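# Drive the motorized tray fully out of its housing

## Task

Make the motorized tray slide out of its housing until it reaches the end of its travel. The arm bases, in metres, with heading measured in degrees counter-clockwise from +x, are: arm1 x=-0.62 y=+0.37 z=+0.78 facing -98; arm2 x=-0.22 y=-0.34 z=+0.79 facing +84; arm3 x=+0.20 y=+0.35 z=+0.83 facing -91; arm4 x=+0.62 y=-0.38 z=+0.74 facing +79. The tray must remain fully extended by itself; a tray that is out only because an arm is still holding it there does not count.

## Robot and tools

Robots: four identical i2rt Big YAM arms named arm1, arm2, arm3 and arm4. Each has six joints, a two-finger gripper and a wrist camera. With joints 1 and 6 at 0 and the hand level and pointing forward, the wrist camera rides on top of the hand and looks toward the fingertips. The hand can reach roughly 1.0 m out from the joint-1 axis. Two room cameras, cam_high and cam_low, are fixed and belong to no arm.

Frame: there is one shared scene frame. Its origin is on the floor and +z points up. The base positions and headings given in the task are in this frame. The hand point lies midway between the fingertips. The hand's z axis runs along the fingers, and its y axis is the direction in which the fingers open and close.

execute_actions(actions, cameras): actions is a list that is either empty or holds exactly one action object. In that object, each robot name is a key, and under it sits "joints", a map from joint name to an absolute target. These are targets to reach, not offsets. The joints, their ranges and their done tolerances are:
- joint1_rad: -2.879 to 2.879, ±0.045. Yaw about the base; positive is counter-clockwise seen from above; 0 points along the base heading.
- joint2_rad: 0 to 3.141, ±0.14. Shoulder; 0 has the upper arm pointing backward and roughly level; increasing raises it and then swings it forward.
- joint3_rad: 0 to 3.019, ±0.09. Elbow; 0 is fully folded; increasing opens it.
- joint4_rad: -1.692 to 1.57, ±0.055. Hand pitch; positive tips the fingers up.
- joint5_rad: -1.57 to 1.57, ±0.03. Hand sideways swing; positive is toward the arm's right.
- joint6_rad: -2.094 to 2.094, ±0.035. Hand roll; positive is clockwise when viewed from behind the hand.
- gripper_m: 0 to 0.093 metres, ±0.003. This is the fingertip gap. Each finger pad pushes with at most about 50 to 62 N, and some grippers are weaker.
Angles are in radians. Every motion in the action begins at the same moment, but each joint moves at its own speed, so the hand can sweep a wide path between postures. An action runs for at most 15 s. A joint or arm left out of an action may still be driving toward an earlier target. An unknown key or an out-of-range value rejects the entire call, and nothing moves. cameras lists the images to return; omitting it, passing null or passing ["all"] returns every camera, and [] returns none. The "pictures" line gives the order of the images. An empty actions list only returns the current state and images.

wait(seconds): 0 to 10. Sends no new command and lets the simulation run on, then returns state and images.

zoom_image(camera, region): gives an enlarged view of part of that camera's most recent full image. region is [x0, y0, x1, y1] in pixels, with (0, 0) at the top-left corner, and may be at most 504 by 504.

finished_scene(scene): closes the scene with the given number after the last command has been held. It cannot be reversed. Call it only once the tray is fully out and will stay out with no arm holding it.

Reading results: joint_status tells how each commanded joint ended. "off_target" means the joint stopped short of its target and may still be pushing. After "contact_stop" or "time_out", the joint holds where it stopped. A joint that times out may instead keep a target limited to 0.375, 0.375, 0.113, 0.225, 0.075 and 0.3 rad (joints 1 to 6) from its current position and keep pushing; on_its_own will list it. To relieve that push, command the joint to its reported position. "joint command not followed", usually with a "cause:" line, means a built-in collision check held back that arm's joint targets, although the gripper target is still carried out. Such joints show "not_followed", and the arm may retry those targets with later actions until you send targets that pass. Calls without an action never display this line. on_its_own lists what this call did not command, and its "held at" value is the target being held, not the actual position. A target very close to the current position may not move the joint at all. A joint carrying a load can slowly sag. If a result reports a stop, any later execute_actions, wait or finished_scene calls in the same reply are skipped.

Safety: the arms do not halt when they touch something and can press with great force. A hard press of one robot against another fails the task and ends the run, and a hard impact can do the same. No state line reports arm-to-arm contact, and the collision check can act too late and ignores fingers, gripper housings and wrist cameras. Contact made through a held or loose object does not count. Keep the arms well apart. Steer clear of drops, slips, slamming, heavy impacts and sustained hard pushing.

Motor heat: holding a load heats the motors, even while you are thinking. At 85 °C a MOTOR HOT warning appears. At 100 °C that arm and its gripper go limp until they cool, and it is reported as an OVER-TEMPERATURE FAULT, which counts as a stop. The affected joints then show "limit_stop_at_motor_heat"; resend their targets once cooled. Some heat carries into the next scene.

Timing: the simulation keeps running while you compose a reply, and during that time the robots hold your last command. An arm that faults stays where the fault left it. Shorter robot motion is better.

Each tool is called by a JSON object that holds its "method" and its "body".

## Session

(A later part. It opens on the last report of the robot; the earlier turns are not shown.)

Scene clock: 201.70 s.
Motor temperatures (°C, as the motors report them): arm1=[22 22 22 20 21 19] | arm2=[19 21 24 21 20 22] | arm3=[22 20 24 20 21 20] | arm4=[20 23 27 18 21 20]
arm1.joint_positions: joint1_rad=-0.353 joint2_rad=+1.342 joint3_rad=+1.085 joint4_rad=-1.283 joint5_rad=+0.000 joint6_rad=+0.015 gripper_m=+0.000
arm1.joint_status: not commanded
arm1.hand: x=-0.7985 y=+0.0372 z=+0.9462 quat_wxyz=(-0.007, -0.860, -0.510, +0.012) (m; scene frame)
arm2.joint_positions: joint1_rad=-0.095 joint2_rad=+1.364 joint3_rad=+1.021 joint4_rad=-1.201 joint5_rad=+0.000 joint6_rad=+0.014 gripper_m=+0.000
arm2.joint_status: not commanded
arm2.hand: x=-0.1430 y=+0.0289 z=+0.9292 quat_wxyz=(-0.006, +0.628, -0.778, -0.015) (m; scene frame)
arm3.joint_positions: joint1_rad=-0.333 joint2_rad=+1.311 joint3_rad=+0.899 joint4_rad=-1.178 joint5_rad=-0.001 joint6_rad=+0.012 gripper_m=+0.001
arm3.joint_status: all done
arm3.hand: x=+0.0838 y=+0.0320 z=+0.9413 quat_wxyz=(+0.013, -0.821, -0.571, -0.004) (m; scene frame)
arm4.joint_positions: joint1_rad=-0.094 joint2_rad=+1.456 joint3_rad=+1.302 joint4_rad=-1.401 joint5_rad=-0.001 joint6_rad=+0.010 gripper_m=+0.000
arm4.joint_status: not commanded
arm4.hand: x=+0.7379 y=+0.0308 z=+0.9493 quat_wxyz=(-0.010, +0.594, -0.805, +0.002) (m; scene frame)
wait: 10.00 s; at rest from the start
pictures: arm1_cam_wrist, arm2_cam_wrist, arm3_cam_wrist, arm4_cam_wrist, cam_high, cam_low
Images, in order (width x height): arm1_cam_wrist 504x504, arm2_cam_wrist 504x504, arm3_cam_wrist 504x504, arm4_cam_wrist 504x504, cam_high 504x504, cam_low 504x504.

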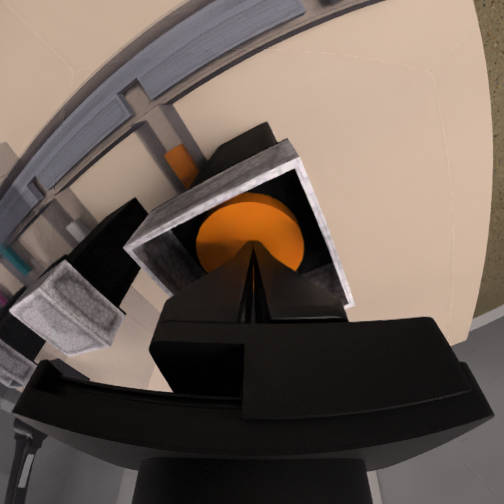

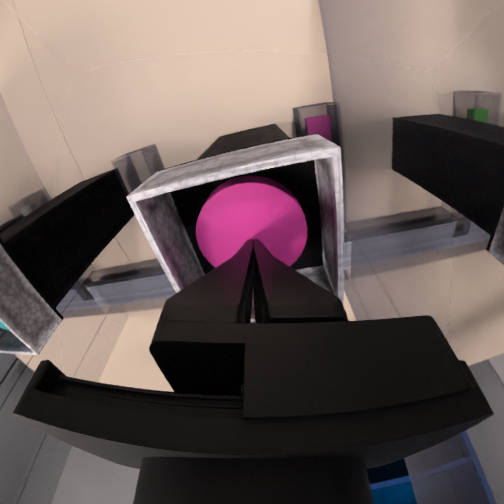

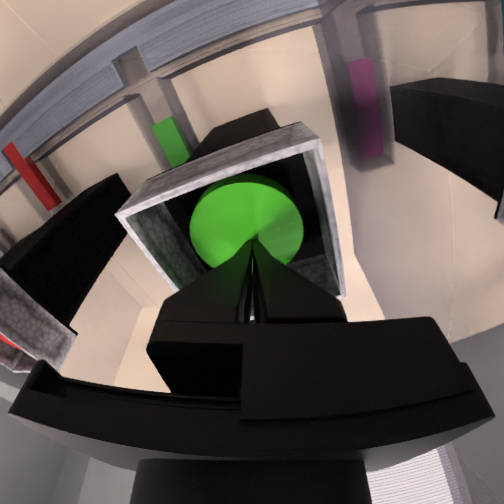

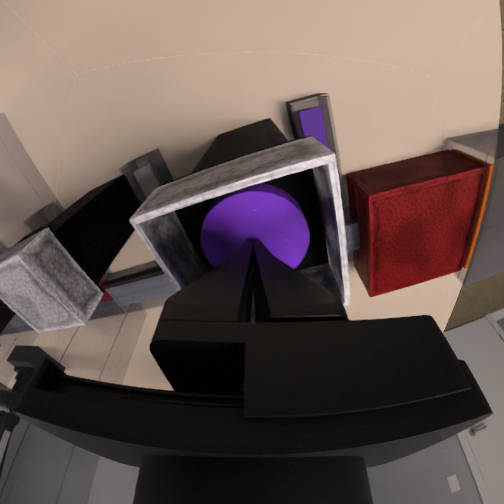

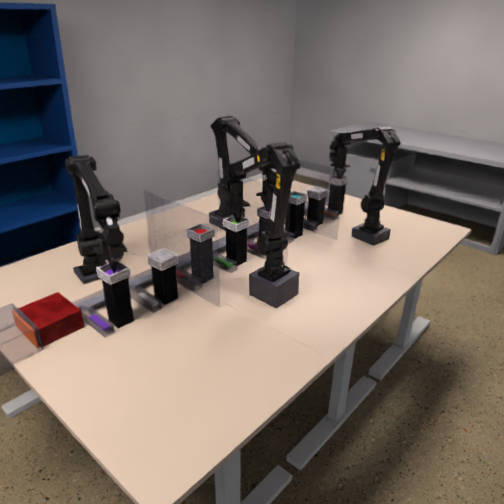

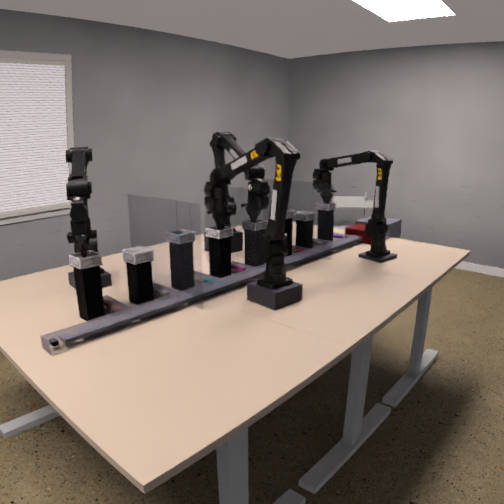

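One more wait, then the swap (lift, swing).

{"method": "wait", "body": {"seconds": 10}}

{"method": "execute_actions", "body": {"actions": [{"arm2":{"joints":{"joint2_rad":1.39,"joint3_rad":1.30,"joint4_rad":-1.44}},"arm3":{"joints":{"joint2_rad":1.22,"joint3_rad":1.105,"joint4_rad":-1.43}}}], "cameras": []}}

{"method": "execute_actions", "body": {"actions": [{"arm2":{"joints":{"joint1_rad":0.475}},"arm3":{"joints":{"joint1_rad":0.322}}}], "cameras": ["arm2_cam_wrist","arm3_cam_wrist"]}}

Scene clock: 212.70 s.
Motor temperatures (°C, as the motors report them): arm1=[22 22 22 20 21 19] | arm2=[19 21 24 21 20 22] | arm3=[22 20 24 20 21 20] | arm4=[20 23 27 18 21 20]
arm1.joint_positions: joint1_rad=-0.353 joint2_rad=+1.342 joint3_rad=+1.085 joint4_rad=-1.283 joint5_rad=+0.000 joint6_rad=+0.015 gripper_m=+0.000
arm1.joint_status: not commanded
arm1.hand: x=-0.7985 y=+0.0372 z=+0.9462 quat_wxyz=(-0.007, -0.860, -0.510, +0.012) (m; scene frame)
arm2.joint_positions: joint1_rad=-0.095 joint2_rad=+1.364 joint3_rad=+1.021 joint4_rad=-1.201 joint5_rad=+0.000 joint6_rad=+0.014 gripper_m=+0.000
arm2.joint_status: not commanded
arm2.hand: x=-0.1430 y=+0.0289 z=+0.9292 quat_wxyz=(-0.006, +0.628, -0.778, -0.015) (m; scene frame)
arm3.joint_positions: joint1_rad=-0.333 joint2_rad=+1.311 joint3_rad=+0.899 joint4_rad=-1.178 joint5_rad=-0.001 joint6_rad=+0.012 gripper_m=+0.001
arm3.joint_status: all done
arm3.hand: x=+0.0838 y=+0.0320 z=+0.9413 quat_wxyz=(+0.013, -0.821, -0.571, -0.004) (m; scene frame)
arm4.joint_positions: joint1_rad=-0.094 joint2_rad=+1.456 joint3_rad=+1.302 joint4_rad=-1.401 joint5_rad=-0.001 joint6_rad=+0.010 gripper_m=+0.000
arm4.joint_status: not commanded
arm4.hand: x=+0.7379 y=+0.0308 z=+0.9493 quat_wxyz=(-0.010, +0.594, -0.805, +0.002) (m; scene frame)
wait: 10.00 s; at rest from the start
pictures: arm1_cam_wrist, arm2_cam_wrist, arm3_cam_wrist, arm4_cam_wrist, cam_high, cam_low
Images, in order (width x height): arm1_cam_wrist 504x504, arm2_cam_wrist 504x504, arm3_cam_wrist 504x504, arm4_cam_wrist 504x504, cam_high 504x504, cam_low 504x504.

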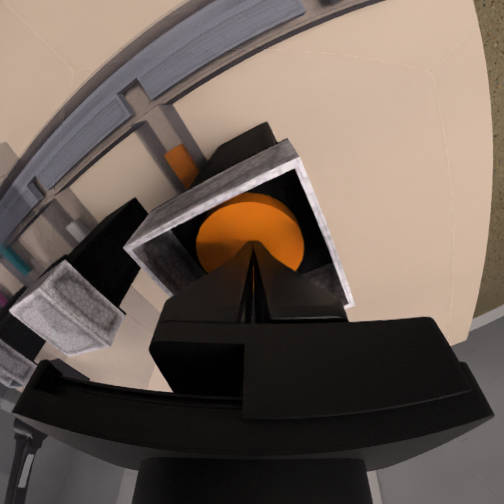

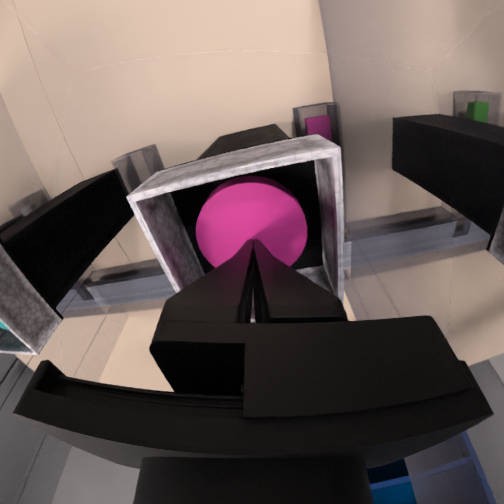

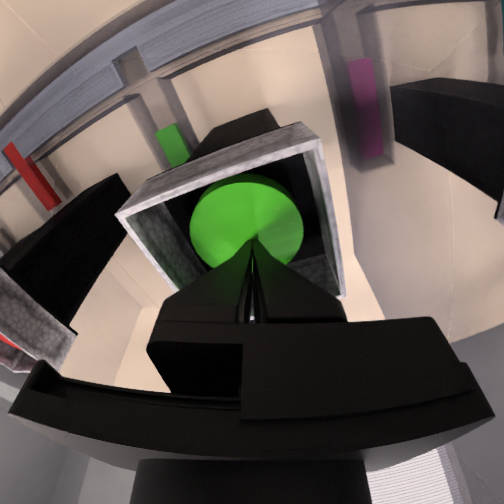

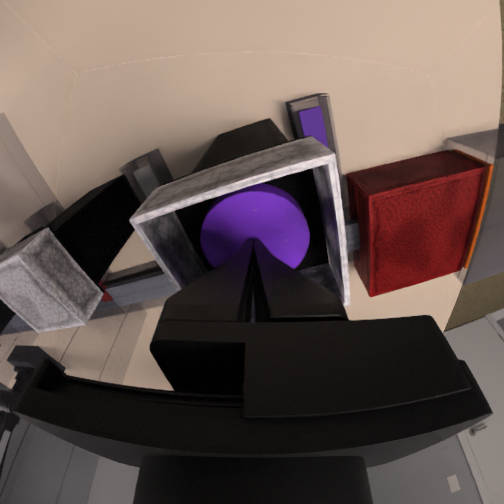

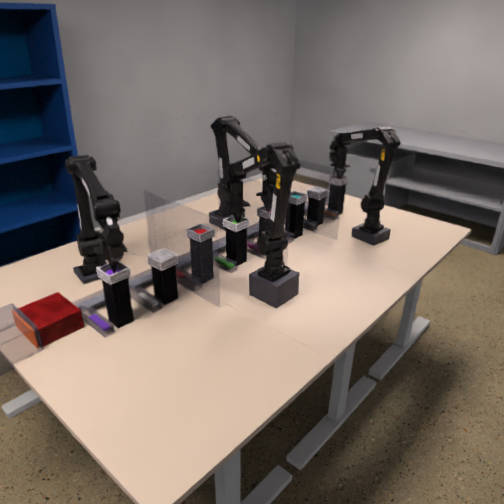

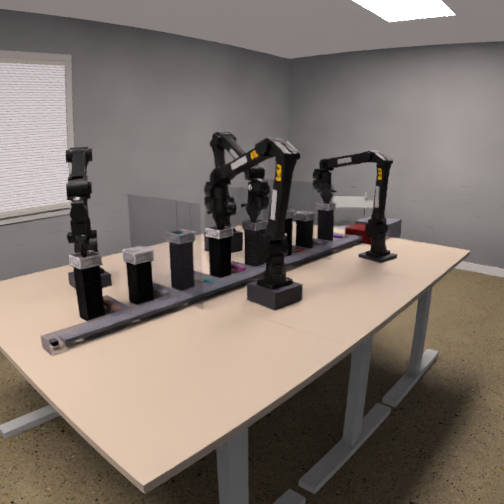

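Scene clock: 213.77 s.
Motor temperatures (°C, as the motors report them): arm1=[22 22 22 20 21 19] | arm2=[19 21 24 21 20 22] | arm3=[22 20 24 20 21 20] | arm4=[20 23 27 18 21 20]
arm1.joint_positions: joint1_rad=-0.353 joint2_rad=+1.342 joint3_rad=+1.085 joint4_rad=-1.283 joint5_rad=+0.000 joint6_rad=+0.015 gripper_m=+0.000
arm1.joint_status: not commanded
arm1.hand: x=-0.7985 y=+0.0372 z=+0.9462 quat_wxyz=(-0.007, -0.860, -0.510, +0.012) (m; scene frame)
arm2.joint_positions: joint1_rad=-0.095 joint2_rad=+1.369 joint3_rad=+1.266 joint4_rad=-1.424 joint5_rad=+0.000 joint6_rad=+0.014 gripper_m=+0.000
arm2.joint_status: all done
arm2.hand: x=-0.1364 y=+0.0545 z=+1.0188 quat_wxyz=(-0.013, +0.627, -0.778, -0.020) (m; scene frame)
arm3.joint_positions: joint1_rad=-0.333 joint2_rad=+1.220 joint3_rad=+1.065 joint4_rad=-1.420 joint5_rad=-0.001 joint6_rad=+0.012 gripper_m=+0.001
arm3.joint_status: all done
arm3.hand: x=+0.0863 y=+0.0346 z=+1.0310 quat_wxyz=(+0.008, -0.821, -0.571, +0.003) (m; scene frame)
arm4.joint_positions: joint1_rad=-0.094 joint2_rad=+1.456 joint3_rad=+1.302 joint4_rad=-1.401 joint5_rad=-0.001 joint6_rad=+0.010 gripper_m=+0.000
arm4.joint_status: not commanded
arm4.hand: x=+0.7379 y=+0.0308 z=+0.9493 quat_wxyz=(-0.010, +0.594, -0.805, +0.002) (m; scene frame)
pictures: none
No camera images: the call's "cameras" was empty. Leave "cameras" out to get every camera's image.

Scene clock: 215.00 s.
Motor temperatures (°C, as the motors report them): arm1=[22 22 22 20 21 19] | arm2=[19 21 25 21 20 22] | arm3=[22 20 25 20 21 20] | arm4=[20 23 27 18 21 20]
arm1.joint_positions: joint1_rad=-0.353 joint2_rad=+1.342 joint3_rad=+1.085 joint4_rad=-1.283 joint5_rad=+0.000 joint6_rad=+0.015 gripper_m=+0.000
arm1.joint_status: not commanded
arm1.hand: x=-0.7985 y=+0.0372 z=+0.9462 quat_wxyz=(-0.007, -0.860, -0.510, +0.012) (m; scene frame)
arm2.joint_positions: joint1_rad=+0.480 joint2_rad=+1.369 joint3_rad=+1.266 joint4_rad=-1.424 joint5_rad=-0.001 joint6_rad=+0.013 gripper_m=+0.000
arm2.joint_status: all done
arm2.hand: x=-0.3642 y=+0.0348 z=+1.0220 quat_wxyz=(-0.010, +0.822, -0.568, -0.026) (m; scene frame)
arm3.joint_positions: joint1_rad=+0.323 joint2_rad=+1.220 joint3_rad=+1.065 joint4_rad=-1.420 joint5_rad=-0.001 joint6_rad=+0.012 gripper_m=+0.001
arm3.joint_status: all done
arm3.hand: x=+0.3000 y=+0.0310 z=+1.0277 quat_wxyz=(+0.010, -0.593, -0.805, +0.000) (m; scene frame)
arm4.joint_positions: joint1_rad=-0.094 joint2_rad=+1.456 joint3_rad=+1.302 joint4_rad=-1.401 joint5_rad=-0.001 joint6_rad=+0.010 gripper_m=+0.000
arm4.joint_status: not commanded
arm4.hand: x=+0.7379 y=+0.0308 z=+0.9493 quat_wxyz=(-0.010, +0.594, -0.805, +0.002) (m; scene frame)
pictures: arm2_cam_wrist, arm3_cam_wrist
Images, in order (width x height): arm2_cam_wrist 504x504, arm3_cam_wrist 504x504.

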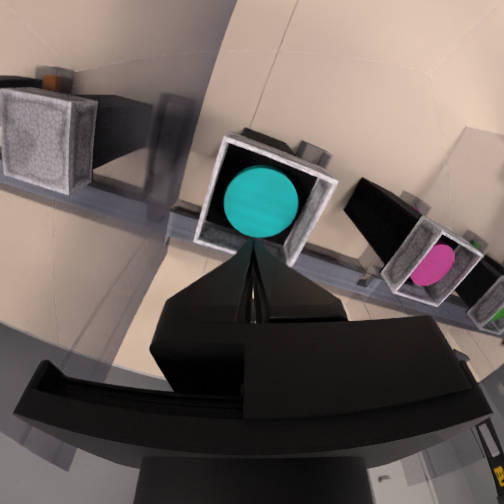

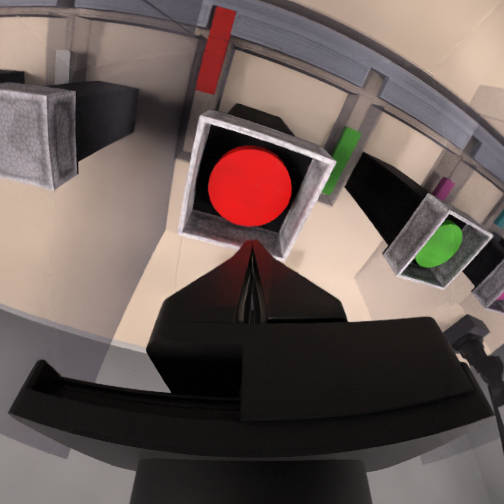

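{"method": "execute_actions", "body": {"actions": [{"arm2":{"joints":{"joint1_rad":0.462,"joint2_rad":1.42,"joint3_rad":1.055,"joint4_rad":-1.23}},"arm3":{"joints":{"joint2_rad":1.30,"joint3_rad":0.92,"joint4_rad":-1.215}}}], "cameras": ["arm1_cam_wrist","arm2_cam_wrist","arm3_cam_wrist"]}}

Scene clock: 216.90 s.
Motor temperatures (°C, as the motors report them): arm1=[22 22 22 20 21 19] | arm2=[19 21 25 21 20 22] | arm3=[22 20 25 20 21 20] | arm4=[20 23 27 18 21 20]
arm1.joint_positions: joint1_rad=-0.353 joint2_rad=+1.342 joint3_rad=+1.085 joint4_rad=-1.283 joint5_rad=+0.000 joint6_rad=+0.015 gripper_m=+0.000
arm1.joint_status: not commanded
arm1.hand: x=-0.7985 y=+0.0372 z=+0.9462 quat_wxyz=(-0.007, -0.860, -0.510, +0.012) (m; scene frame)
arm2.joint_positions: joint1_rad=+0.468 joint2_rad=+1.390 joint3_rad=+1.086 joint4_rad=-1.253 joint5_rad=-0.001 joint6_rad=+0.013 gripper_m=+0.000
arm2.joint_status: all done
arm2.hand: x=-0.3557 y=+0.0228 z=+0.9466 quat_wxyz=(-0.001, +0.819, -0.573, -0.013) (m; scene frame)
arm3.joint_positions: joint1_rad=+0.323 joint2_rad=+1.283 joint3_rad=+0.942 joint4_rad=-1.234 joint5_rad=-0.001 joint6_rad=+0.012 gripper_m=+0.001
arm3.joint_status: all done
arm3.hand: x=+0.3010 y=+0.0252 z=+0.9625 quat_wxyz=(+0.009, -0.593, -0.805, +0.001) (m; scene frame)
arm4.joint_positions: joint1_rad=-0.094 joint2_rad=+1.456 joint3_rad=+1.302 joint4_rad=-1.401 joint5_rad=-0.001 joint6_rad=+0.010 gripper_m=+0.000
arm4.joint_status: not commanded
arm4.hand: x=+0.7379 y=+0.0308 z=+0.9493 quat_wxyz=(-0.010, +0.594, -0.805, +0.002) (m; scene frame)
pictures: arm1_cam_wrist, arm2_cam_wrist, arm3_cam_wrist
Images, in order (width x height): arm1_cam_wrist 504x504, arm2_cam_wrist 504x504, arm3_cam_wrist 504x504.

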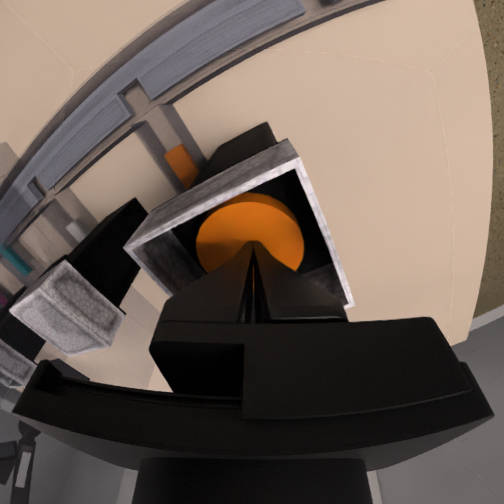

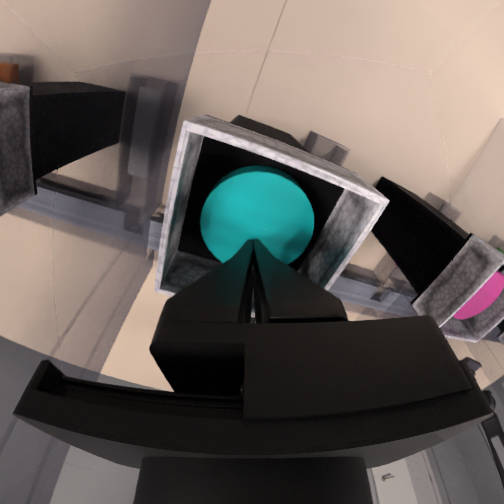

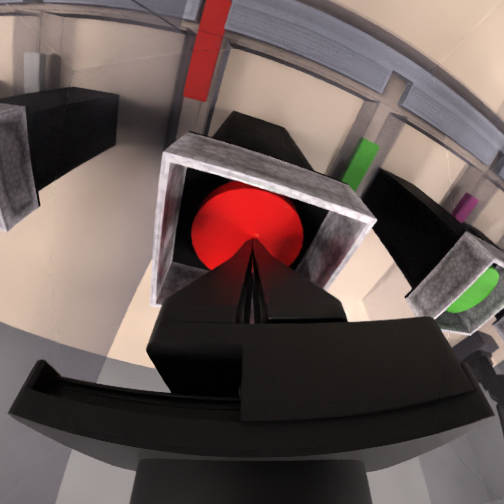

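Both pressed. Waiting to watch the bolt rates.

{"method": "wait", "body": {"seconds": 8}}

Scene clock: 225.40 s.
Motor temperatures (°C, as the motors report them): arm1=[22 22 22 20 21 19] | arm2=[19 22 25 21 20 22] | arm3=[22 20 24 20 21 20] | arm4=[20 23 27 18 21 20]
arm1.joint_positions: joint1_rad=-0.353 joint2_rad=+1.342 joint3_rad=+1.085 joint4_rad=-1.283 joint5_rad=+0.000 joint6_rad=+0.015 gripper_m=+0.000
arm1.joint_status: not commanded
arm1.hand: x=-0.7985 y=+0.0372 z=+0.9462 quat_wxyz=(-0.007, -0.860, -0.510, +0.012) (m; scene frame)
arm2.joint_positions: joint1_rad=+0.468 joint2_rad=+1.390 joint3_rad=+1.086 joint4_rad=-1.253 joint5_rad=-0.001 joint6_rad=+0.013 gripper_m=+0.000
arm2.joint_status: all done
arm2.hand: x=-0.3557 y=+0.0228 z=+0.9466 quat_wxyz=(-0.001, +0.819, -0.573, -0.013) (m; scene frame)
arm3.joint_positions: joint1_rad=+0.323 joint2_rad=+1.283 joint3_rad=+0.942 joint4_rad=-1.234 joint5_rad=-0.001 joint6_rad=+0.012 gripper_m=+0.001
arm3.joint_status: all done
arm3.hand: x=+0.3010 y=+0.0252 z=+0.9625 quat_wxyz=(+0.009, -0.593, -0.805, +0.001) (m; scene frame)
arm4.joint_positions: joint1_rad=-0.094 joint2_rad=+1.456 joint3_rad=+1.302 joint4_rad=-1.401 joint5_rad=-0.001 joint6_rad=+0.010 gripper_m=+0.000
arm4.joint_status: not commanded
arm4.hand: x=+0.7379 y=+0.0308 z=+0.9493 quat_wxyz=(-0.010, +0.594, -0.805, +0.002) (m; scene frame)
wait: 8.00 s; at rest from the start
pictures: arm1_cam_wrist, arm2_cam_wrist, arm3_cam_wrist, arm4_cam_wrist, cam_high, cam_low
Images, in order (width x height): arm1_cam_wrist 504x504, arm2_cam_wrist 504x504, arm3_cam_wrist 504x504, arm4_cam_wrist 504x504, cam_high 504x504, cam_low 504x504.

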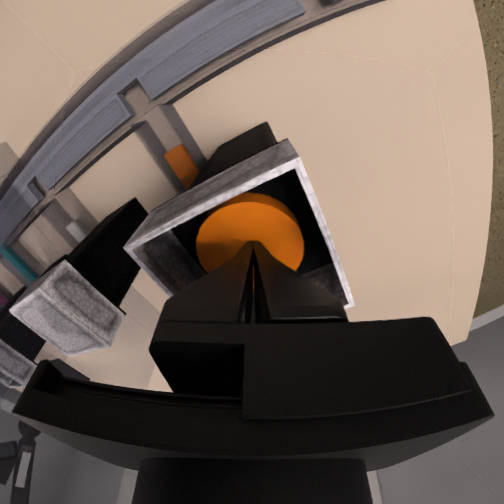

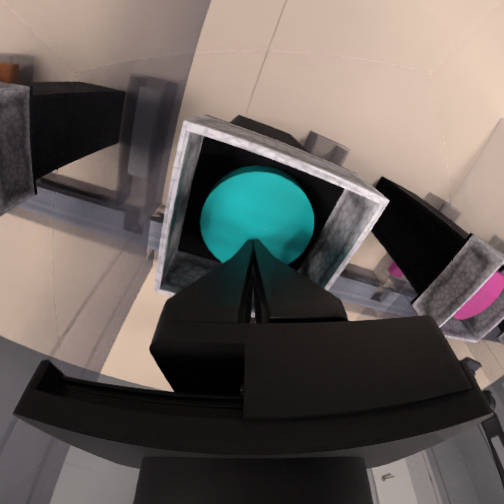

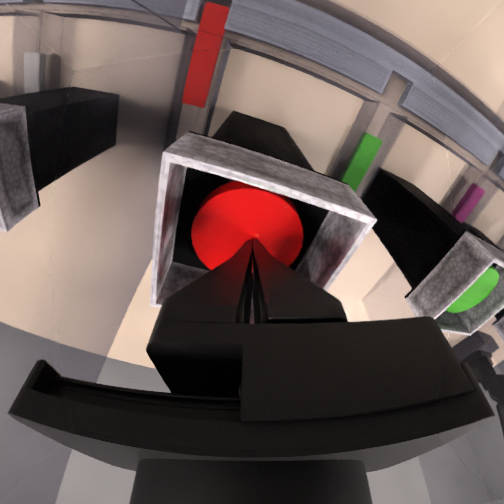

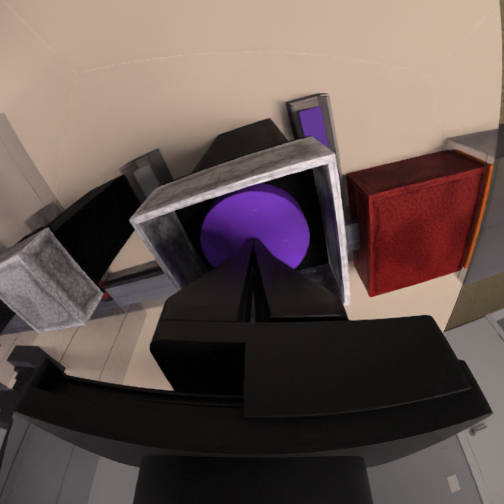

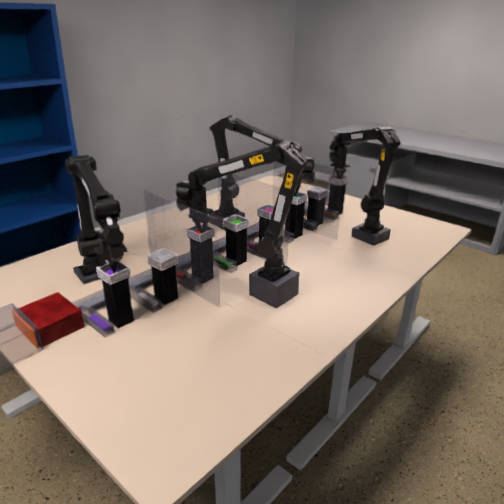

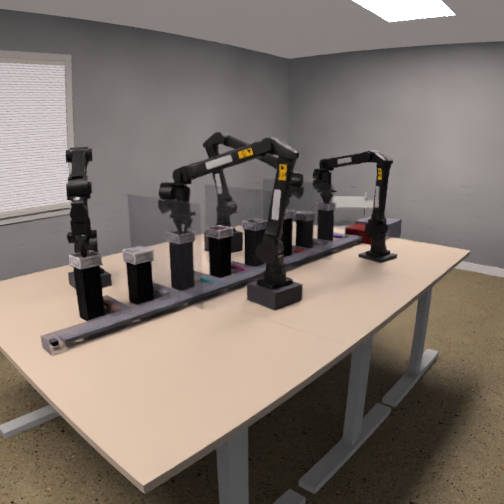

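{"method": "wait", "body": {"seconds": 10}}

Scene clock: 237.40 s.
Motor temperatures (°C, as the motors report them): arm1=[22 22 22 20 21 19] | arm2=[19 22 25 21 20 22] | arm3=[22 20 24 20 21 20] | arm4=[20 23 27 18 21 20]
arm1.joint_positions: joint1_rad=-0.353 joint2_rad=+1.342 joint3_rad=+1.085 joint4_rad=-1.283 joint5_rad=+0.000 joint6_rad=+0.015 gripper_m=+0.000
arm1.joint_status: not commanded
arm1.hand: x=-0.7985 y=+0.0372 z=+0.9462 quat_wxyz=(-0.007, -0.860, -0.510, +0.012) (m; scene frame)
arm2.joint_positions: joint1_rad=+0.468 joint2_rad=+1.390 joint3_rad=+1.086 joint4_rad=-1.253 joint5_rad=-0.001 joint6_rad=+0.013 gripper_m=+0.000
arm2.joint_status: all done
arm2.hand: x=-0.3557 y=+0.0228 z=+0.9466 quat_wxyz=(-0.001, +0.819, -0.573, -0.013) (m; scene frame)
arm3.joint_positions: joint1_rad=+0.323 joint2_rad=+1.283 joint3_rad=+0.942 joint4_rad=-1.234 joint5_rad=-0.001 joint6_rad=+0.012 gripper_m=+0.001
arm3.joint_status: all done
arm3.hand: x=+0.3010 y=+0.0252 z=+0.9625 quat_wxyz=(+0.009, -0.593, -0.805, +0.001) (m; scene frame)
arm4.joint_positions: joint1_rad=-0.094 joint2_rad=+1.456 joint3_rad=+1.302 joint4_rad=-1.401 joint5_rad=-0.001 joint6_rad=+0.010 gripper_m=+0.000
arm4.joint_status: not commanded
arm4.hand: x=+0.7379 y=+0.0308 z=+0.9493 quat_wxyz=(-0.010, +0.594, -0.805, +0.002) (m; scene frame)
wait: 10.00 s; at rest from the start
pictures: arm1_cam_wrist, arm2_cam_wrist, arm3_cam_wrist, arm4_cam_wrist, cam_high, cam_low
Images, in order (width x height): arm1_cam_wrist 504x504, arm2_cam_wrist 504x504, arm3_cam_wrist 504x504, arm4_cam_wrist 504x504, cam_high 504x504, cam_low 504x504.

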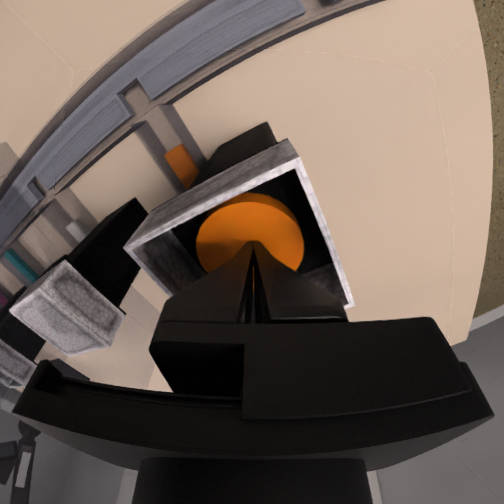

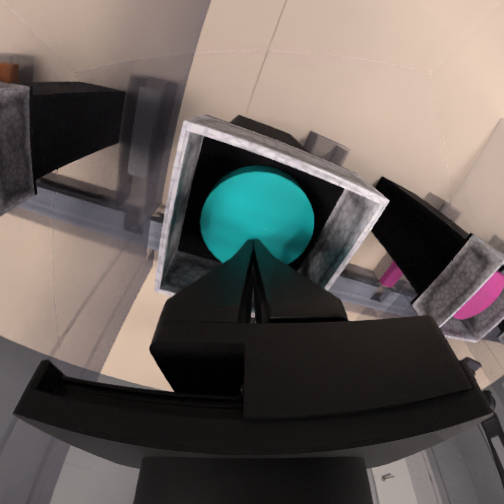

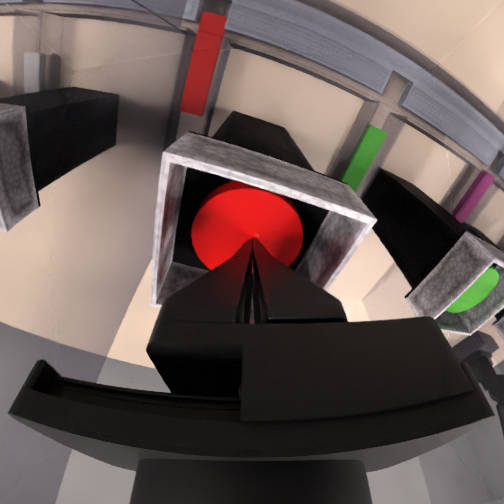

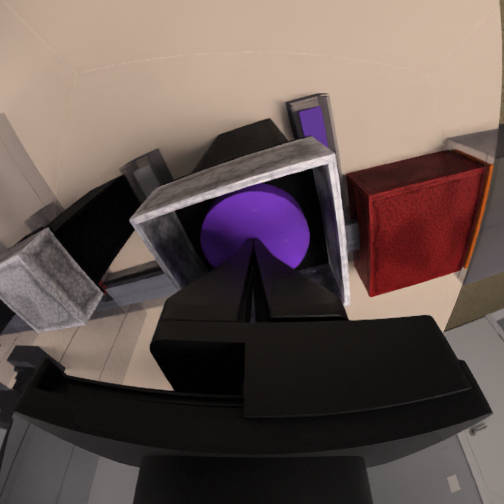

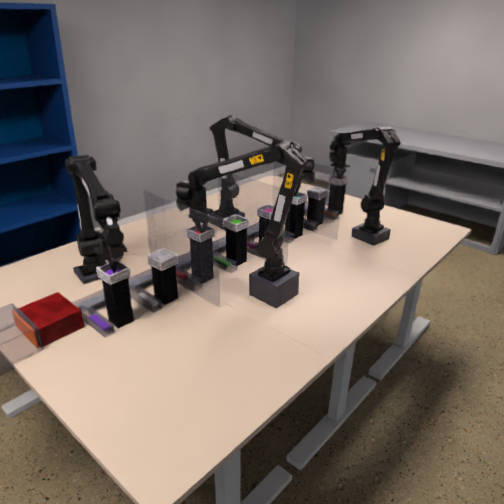

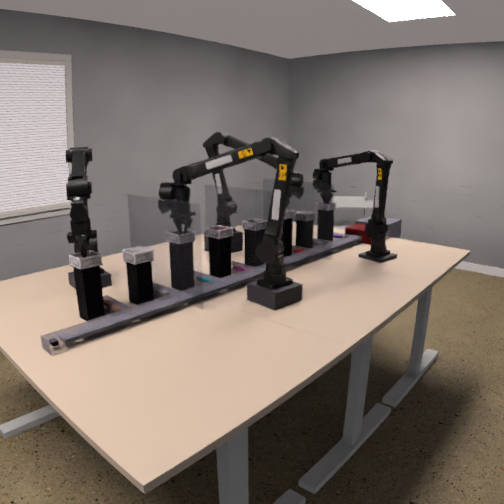

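{"method": "wait", "body": {"seconds": 10}}

Scene clock: 247.87 s.
Motor temperatures (°C, as the motors report them): arm1=[22 22 22 20 21 19] | arm2=[19 22 25 21 20 22] | arm3=[22 20 24 20 21 20] | arm4=[20 23 27 18 21 20]
arm1.joint_positions: joint1_rad=-0.353 joint2_rad=+1.342 joint3_rad=+1.085 joint4_rad=-1.283 joint5_rad=+0.000 joint6_rad=+0.015 gripper_m=+0.000
arm1.joint_status: not commanded
arm1.hand: x=-0.7985 y=+0.0372 z=+0.9462 quat_wxyz=(-0.007, -0.860, -0.510, +0.012) (m; scene frame)
arm2.joint_positions: joint1_rad=+0.468 joint2_rad=+1.390 joint3_rad=+1.086 joint4_rad=-1.253 joint5_rad=-0.001 joint6_rad=+0.013 gripper_m=+0.000
arm2.joint_status: all done
arm2.hand: x=-0.3557 y=+0.0228 z=+0.9466 quat_wxyz=(-0.001, +0.819, -0.573, -0.013) (m; scene frame)
arm3.joint_positions: joint1_rad=+0.323 joint2_rad=+1.283 joint3_rad=+0.942 joint4_rad=-1.234 joint5_rad=-0.001 joint6_rad=+0.012 gripper_m=+0.001
arm3.joint_status: all done
arm3.hand: x=+0.3010 y=+0.0252 z=+0.9625 quat_wxyz=(+0.009, -0.593, -0.805, +0.001) (m; scene frame)
arm4.joint_positions: joint1_rad=-0.094 joint2_rad=+1.456 joint3_rad=+1.302 joint4_rad=-1.401 joint5_rad=-0.001 joint6_rad=+0.010 gripper_m=+0.000
arm4.joint_status: not commanded
arm4.hand: x=+0.7379 y=+0.0308 z=+0.9493 quat_wxyz=(-0.010, +0.594, -0.805, +0.002) (m; scene frame)
wait: 10.00 s; at rest from the start
pictures: arm1_cam_wrist, arm2_cam_wrist, arm3_cam_wrist, arm4_cam_wrist, cam_high, cam_low
Images, in order (width x height): arm1_cam_wrist 504x504, arm2_cam_wrist 504x504, arm3_cam_wrist 504x504, arm4_cam_wrist 504x504, cam_high 504x504, cam_low 504x504.

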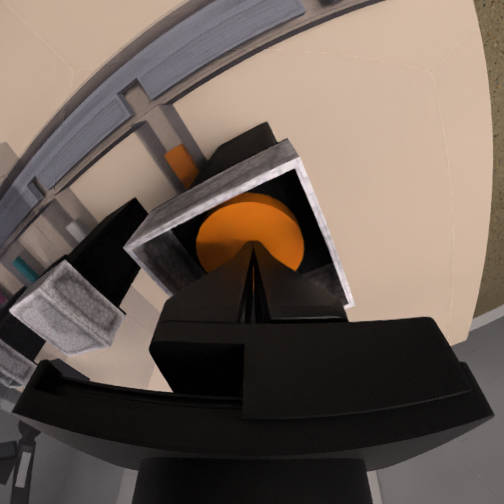

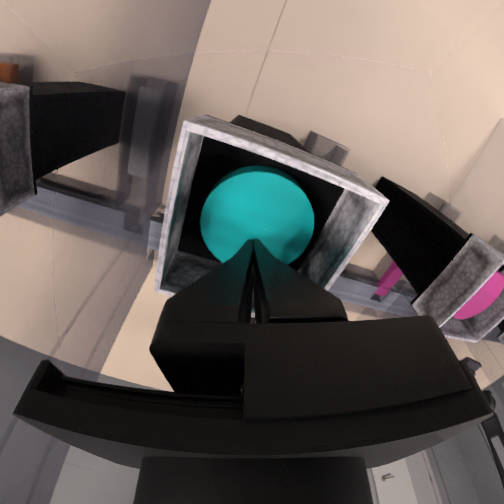

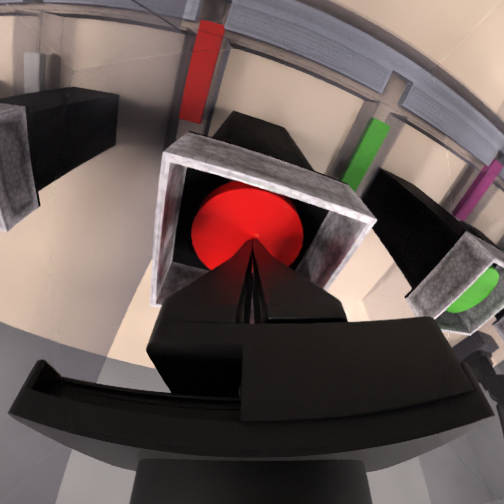

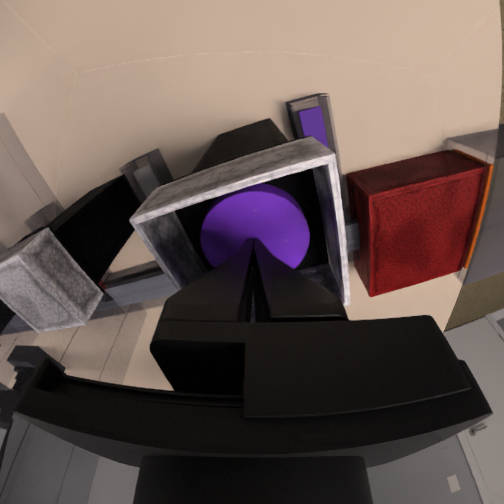

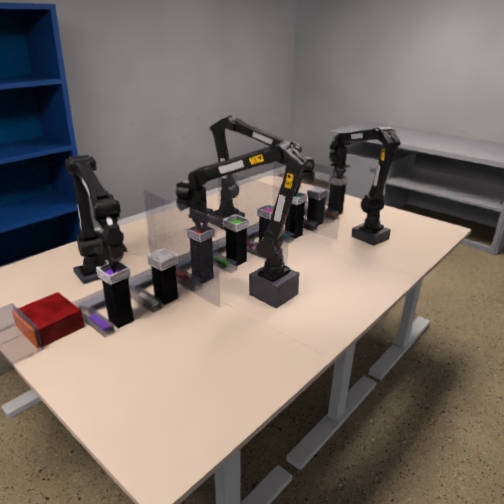

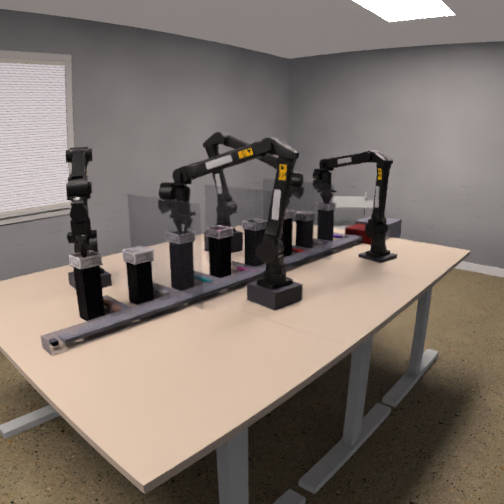

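{"method": "wait", "body": {"seconds": 3.5}}

{"method": "execute_actions", "body": {"actions": [{"arm2":{"joints":{"joint2_rad":1.35,"joint3_rad":1.24,"joint4_rad":-1.42}}}], "cameras": []}}

{"method": "execute_actions", "body": {"actions": [{"arm2":{"joints":{"joint1_rad":-0.092}}}], "cameras": []}}

{"method": "execute_actions", "body": {"actions": [{"arm2":{"joints":{"joint2_rad":1.40,"joint3_rad":0.99,"joint4_rad":-1.19}}}], "cameras": ["arm1_cam_wrist","arm2_cam_wrist","arm3_cam_wrist"]}}

Scene clock: 252.60 s.
Motor temperatures (°C, as the motors report them): arm1=[22 22 22 20 21 19] | arm2=[19 22 25 21 20 22] | arm3=[22 20 24 20 21 20] | arm4=[20 23 27 18 21 20]
arm1.joint_positions: joint1_rad=-0.353 joint2_rad=+1.342 joint3_rad=+1.085 joint4_rad=-1.283 joint5_rad=+0.000 joint6_rad=+0.015 gripper_m=+0.000
arm1.joint_status: not commanded
arm1.hand: x=-0.7985 y=+0.0372 z=+0.9462 quat_wxyz=(-0.007, -0.860, -0.510, +0.012) (m; scene frame)
arm2.joint_positions: joint1_rad=+0.468 joint2_rad=+1.390 joint3_rad=+1.086 joint4_rad=-1.253 joint5_rad=-0.001 joint6_rad=+0.013 gripper_m=+0.000
arm2.joint_status: all done
arm2.hand: x=-0.3557 y=+0.0228 z=+0.9466 quat_wxyz=(-0.001, +0.819, -0.573, -0.013) (m; scene frame)
arm3.joint_positions: joint1_rad=+0.323 joint2_rad=+1.283 joint3_rad=+0.942 joint4_rad=-1.234 joint5_rad=-0.001 joint6_rad=+0.012 gripper_m=+0.001
arm3.joint_status: all done
arm3.hand: x=+0.3010 y=+0.0252 z=+0.9625 quat_wxyz=(+0.009, -0.593, -0.805, +0.001) (m; scene frame)
arm4.joint_positions: joint1_rad=-0.094 joint2_rad=+1.456 joint3_rad=+1.302 joint4_rad=-1.401 joint5_rad=-0.001 joint6_rad=+0.010 gripper_m=+0.000
arm4.joint_status: not commanded
arm4.hand: x=+0.7379 y=+0.0308 z=+0.9493 quat_wxyz=(-0.010, +0.594, -0.805, +0.002) (m; scene frame)
wait: 3.50 s; at rest from the start
pictures: arm1_cam_wrist, arm2_cam_wrist, arm3_cam_wrist, arm4_cam_wrist, cam_high, cam_low
Images, in order (width x height): arm1_cam_wrist 504x504, arm2_cam_wrist 504x504, arm3_cam_wrist 504x504, arm4_cam_wrist 504x504, cam_high 504x504, cam_low 504x504.

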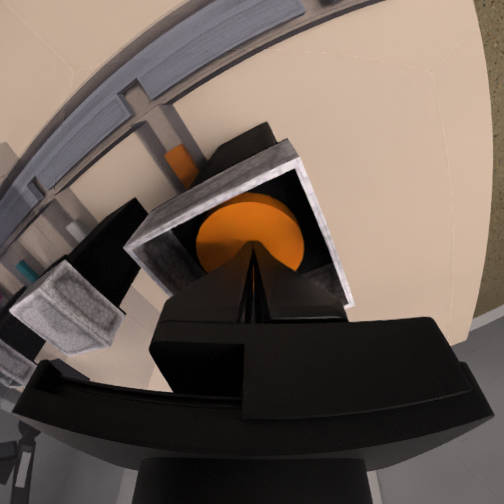

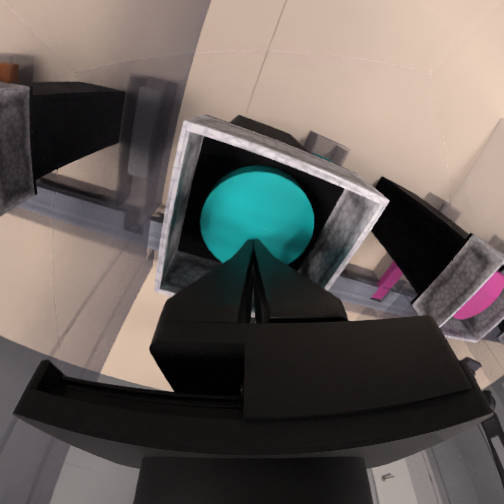

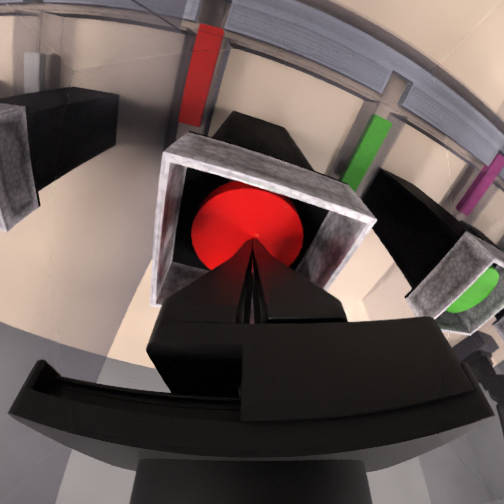

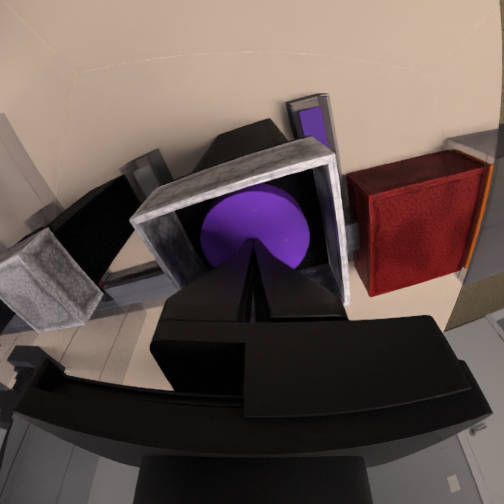

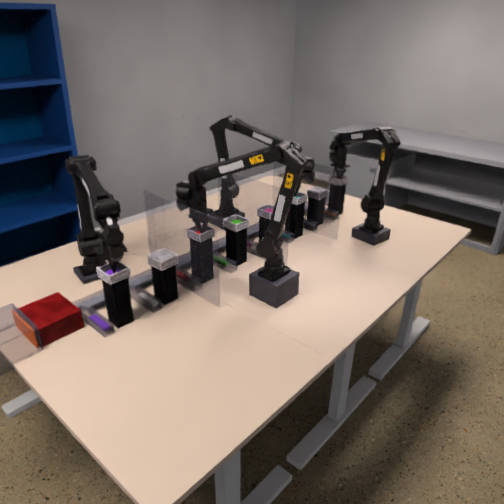

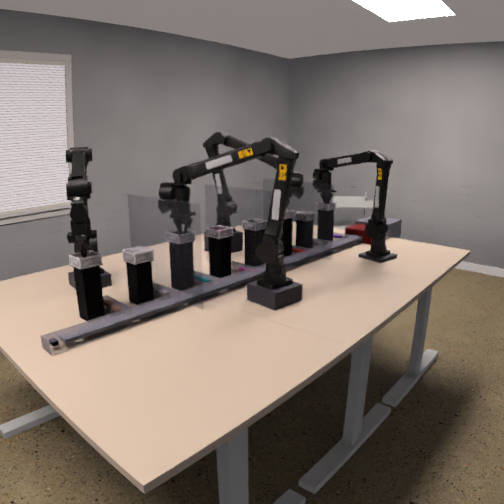

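Scene clock: 253.53 s.
Motor temperatures (°C, as the motors report them): arm1=[22 22 22 20 21 19] | arm2=[19 22 25 21 20 22] | arm3=[22 20 24 20 21 20] | arm4=[20 23 27 18 21 20]
arm1.joint_positions: joint1_rad=-0.353 joint2_rad=+1.342 joint3_rad=+1.085 joint4_rad=-1.283 joint5_rad=+0.000 joint6_rad=+0.015 gripper_m=+0.000
arm1.joint_status: not commanded
arm1.hand: x=-0.7985 y=+0.0372 z=+0.9462 quat_wxyz=(-0.007, -0.860, -0.510, +0.012) (m; scene frame)
arm2.joint_positions: joint1_rad=+0.468 joint2_rad=+1.355 joint3_rad=+1.199 joint4_rad=-1.403 joint5_rad=-0.001 joint6_rad=+0.013 gripper_m=+0.000
arm2.joint_status: all done
arm2.hand: x=-0.3546 y=+0.0217 z=+1.0016 quat_wxyz=(-0.001, +0.819, -0.573, -0.012) (m; scene frame)
arm3.joint_positions: joint1_rad=+0.323 joint2_rad=+1.283 joint3_rad=+0.942 joint4_rad=-1.234 joint5_rad=-0.001 joint6_rad=+0.012 gripper_m=+0.001
arm3.joint_status: not commanded
arm3.hand: x=+0.3010 y=+0.0252 z=+0.9625 quat_wxyz=(+0.009, -0.593, -0.805, +0.001) (m; scene frame)
arm4.joint_positions: joint1_rad=-0.094 joint2_rad=+1.456 joint3_rad=+1.302 joint4_rad=-1.401 joint5_rad=-0.001 joint6_rad=+0.010 gripper_m=+0.000
arm4.joint_status: not commanded
arm4.hand: x=+0.7379 y=+0.0308 z=+0.9493 quat_wxyz=(-0.010, +0.594, -0.805, +0.002) (m; scene frame)
pictures: none
No camera images: the call's "cameras" was empty. Leave "cameras" out to get every camera's image.

Scene clock: 254.73 s.
Motor temperatures (°C, as the motors report them): arm1=[22 22 22 20 21 19] | arm2=[19 22 25 21 20 22] | arm3=[22 20 24 20 21 20] | arm4=[20 23 27 18 21 20]
arm1.joint_positions: joint1_rad=-0.353 joint2_rad=+1.342 joint3_rad=+1.085 joint4_rad=-1.283 joint5_rad=+0.000 joint6_rad=+0.015 gripper_m=+0.000
arm1.joint_status: not commanded
arm1.hand: x=-0.7985 y=+0.0372 z=+0.9462 quat_wxyz=(-0.007, -0.860, -0.510, +0.012) (m; scene frame)
arm2.joint_positions: joint1_rad=-0.096 joint2_rad=+1.355 joint3_rad=+1.199 joint4_rad=-1.403 joint5_rad=+0.001 joint6_rad=+0.013 gripper_m=+0.000
arm2.joint_status: all done
arm2.hand: x=-0.1396 y=+0.0390 z=+0.9986 quat_wxyz=(-0.001, +0.628, -0.778, -0.010) (m; scene frame)
arm3.joint_positions: joint1_rad=+0.323 joint2_rad=+1.283 joint3_rad=+0.942 joint4_rad=-1.234 joint5_rad=-0.001 joint6_rad=+0.012 gripper_m=+0.001
arm3.joint_status: not commanded
arm3.hand: x=+0.3010 y=+0.0252 z=+0.9625 quat_wxyz=(+0.009, -0.593, -0.805, +0.001) (m; scene frame)
arm4.joint_positions: joint1_rad=-0.094 joint2_rad=+1.456 joint3_rad=+1.302 joint4_rad=-1.401 joint5_rad=-0.001 joint6_rad=+0.010 gripper_m=+0.000
arm4.joint_status: not commanded
arm4.hand: x=+0.7379 y=+0.0308 z=+0.9493 quat_wxyz=(-0.010, +0.594, -0.805, +0.002) (m; scene frame)
pictures: none
No camera images: the call's "cameras" was empty. Leave "cameras" out to get every camera's image.

Scene clock: 255.67 s.
Motor temperatures (°C, as the motors report them): arm1=[22 22 22 20 21 19] | arm2=[19 22 25 21 20 22] | arm3=[22 20 24 20 21 20] | arm4=[20 23 27 18 21 20]
arm1.joint_positions: joint1_rad=-0.353 joint2_rad=+1.342 joint3_rad=+1.085 joint4_rad=-1.283 joint5_rad=+0.000 joint6_rad=+0.015 gripper_m=+0.000
arm1.joint_status: not commanded
arm1.hand: x=-0.7985 y=+0.0372 z=+0.9462 quat_wxyz=(-0.007, -0.860, -0.510, +0.012) (m; scene frame)
arm2.joint_positions: joint1_rad=-0.096 joint2_rad=+1.368 joint3_rad=+1.022 joint4_rad=-1.215 joint5_rad=+0.000 joint6_rad=+0.013 gripper_m=+0.000
arm2.joint_status: all done
arm2.hand: x=-0.1433 y=+0.0264 z=+0.9285 quat_wxyz=(+0.000, +0.628, -0.778, -0.010) (m; scene frame)
arm3.joint_positions: joint1_rad=+0.323 joint2_rad=+1.283 joint3_rad=+0.942 joint4_rad=-1.234 joint5_rad=-0.001 joint6_rad=+0.012 gripper_m=+0.001
arm3.joint_status: not commanded
arm3.hand: x=+0.3010 y=+0.0252 z=+0.9625 quat_wxyz=(+0.009, -0.593, -0.805, +0.001) (m; scene frame)
arm4.joint_positions: joint1_rad=-0.094 joint2_rad=+1.456 joint3_rad=+1.302 joint4_rad=-1.401 joint5_rad=-0.001 joint6_rad=+0.010 gripper_m=+0.000
arm4.joint_status: not commanded
arm4.hand: x=+0.7379 y=+0.0308 z=+0.9493 quat_wxyz=(-0.010, +0.594, -0.805, +0.002) (m; scene frame)
pictures: arm1_cam_wrist, arm2_cam_wrist, arm3_cam_wrist
Images, in order (width x height): arm1_cam_wrist 504x504, arm2_cam_wrist 504x504, arm3_cam_wrist 504x504.

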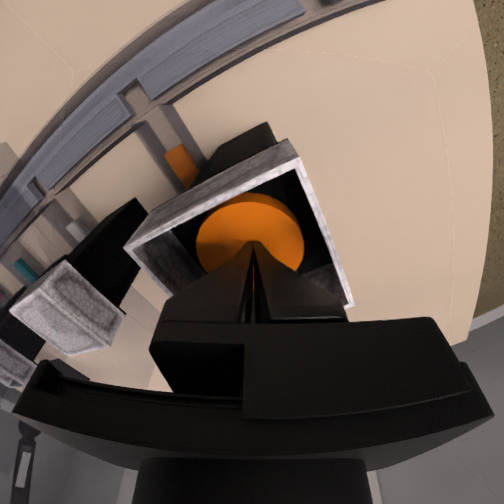

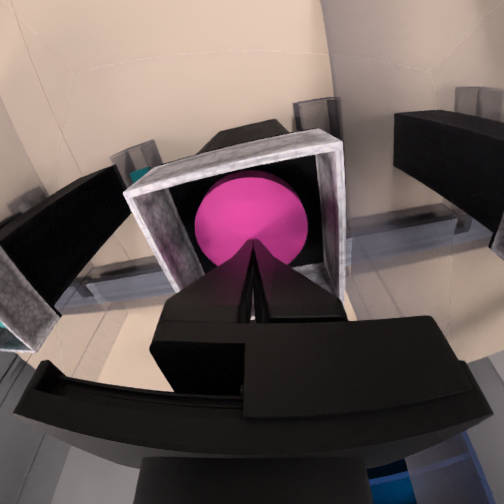

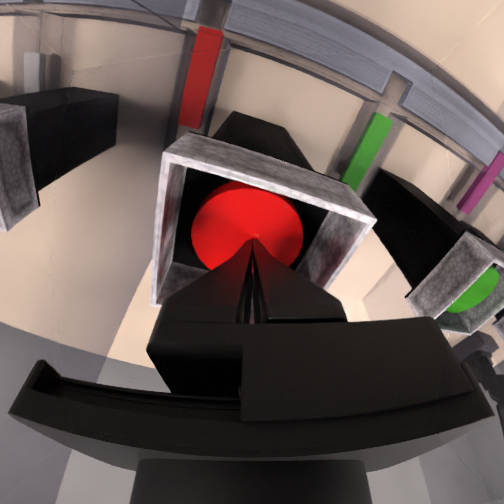

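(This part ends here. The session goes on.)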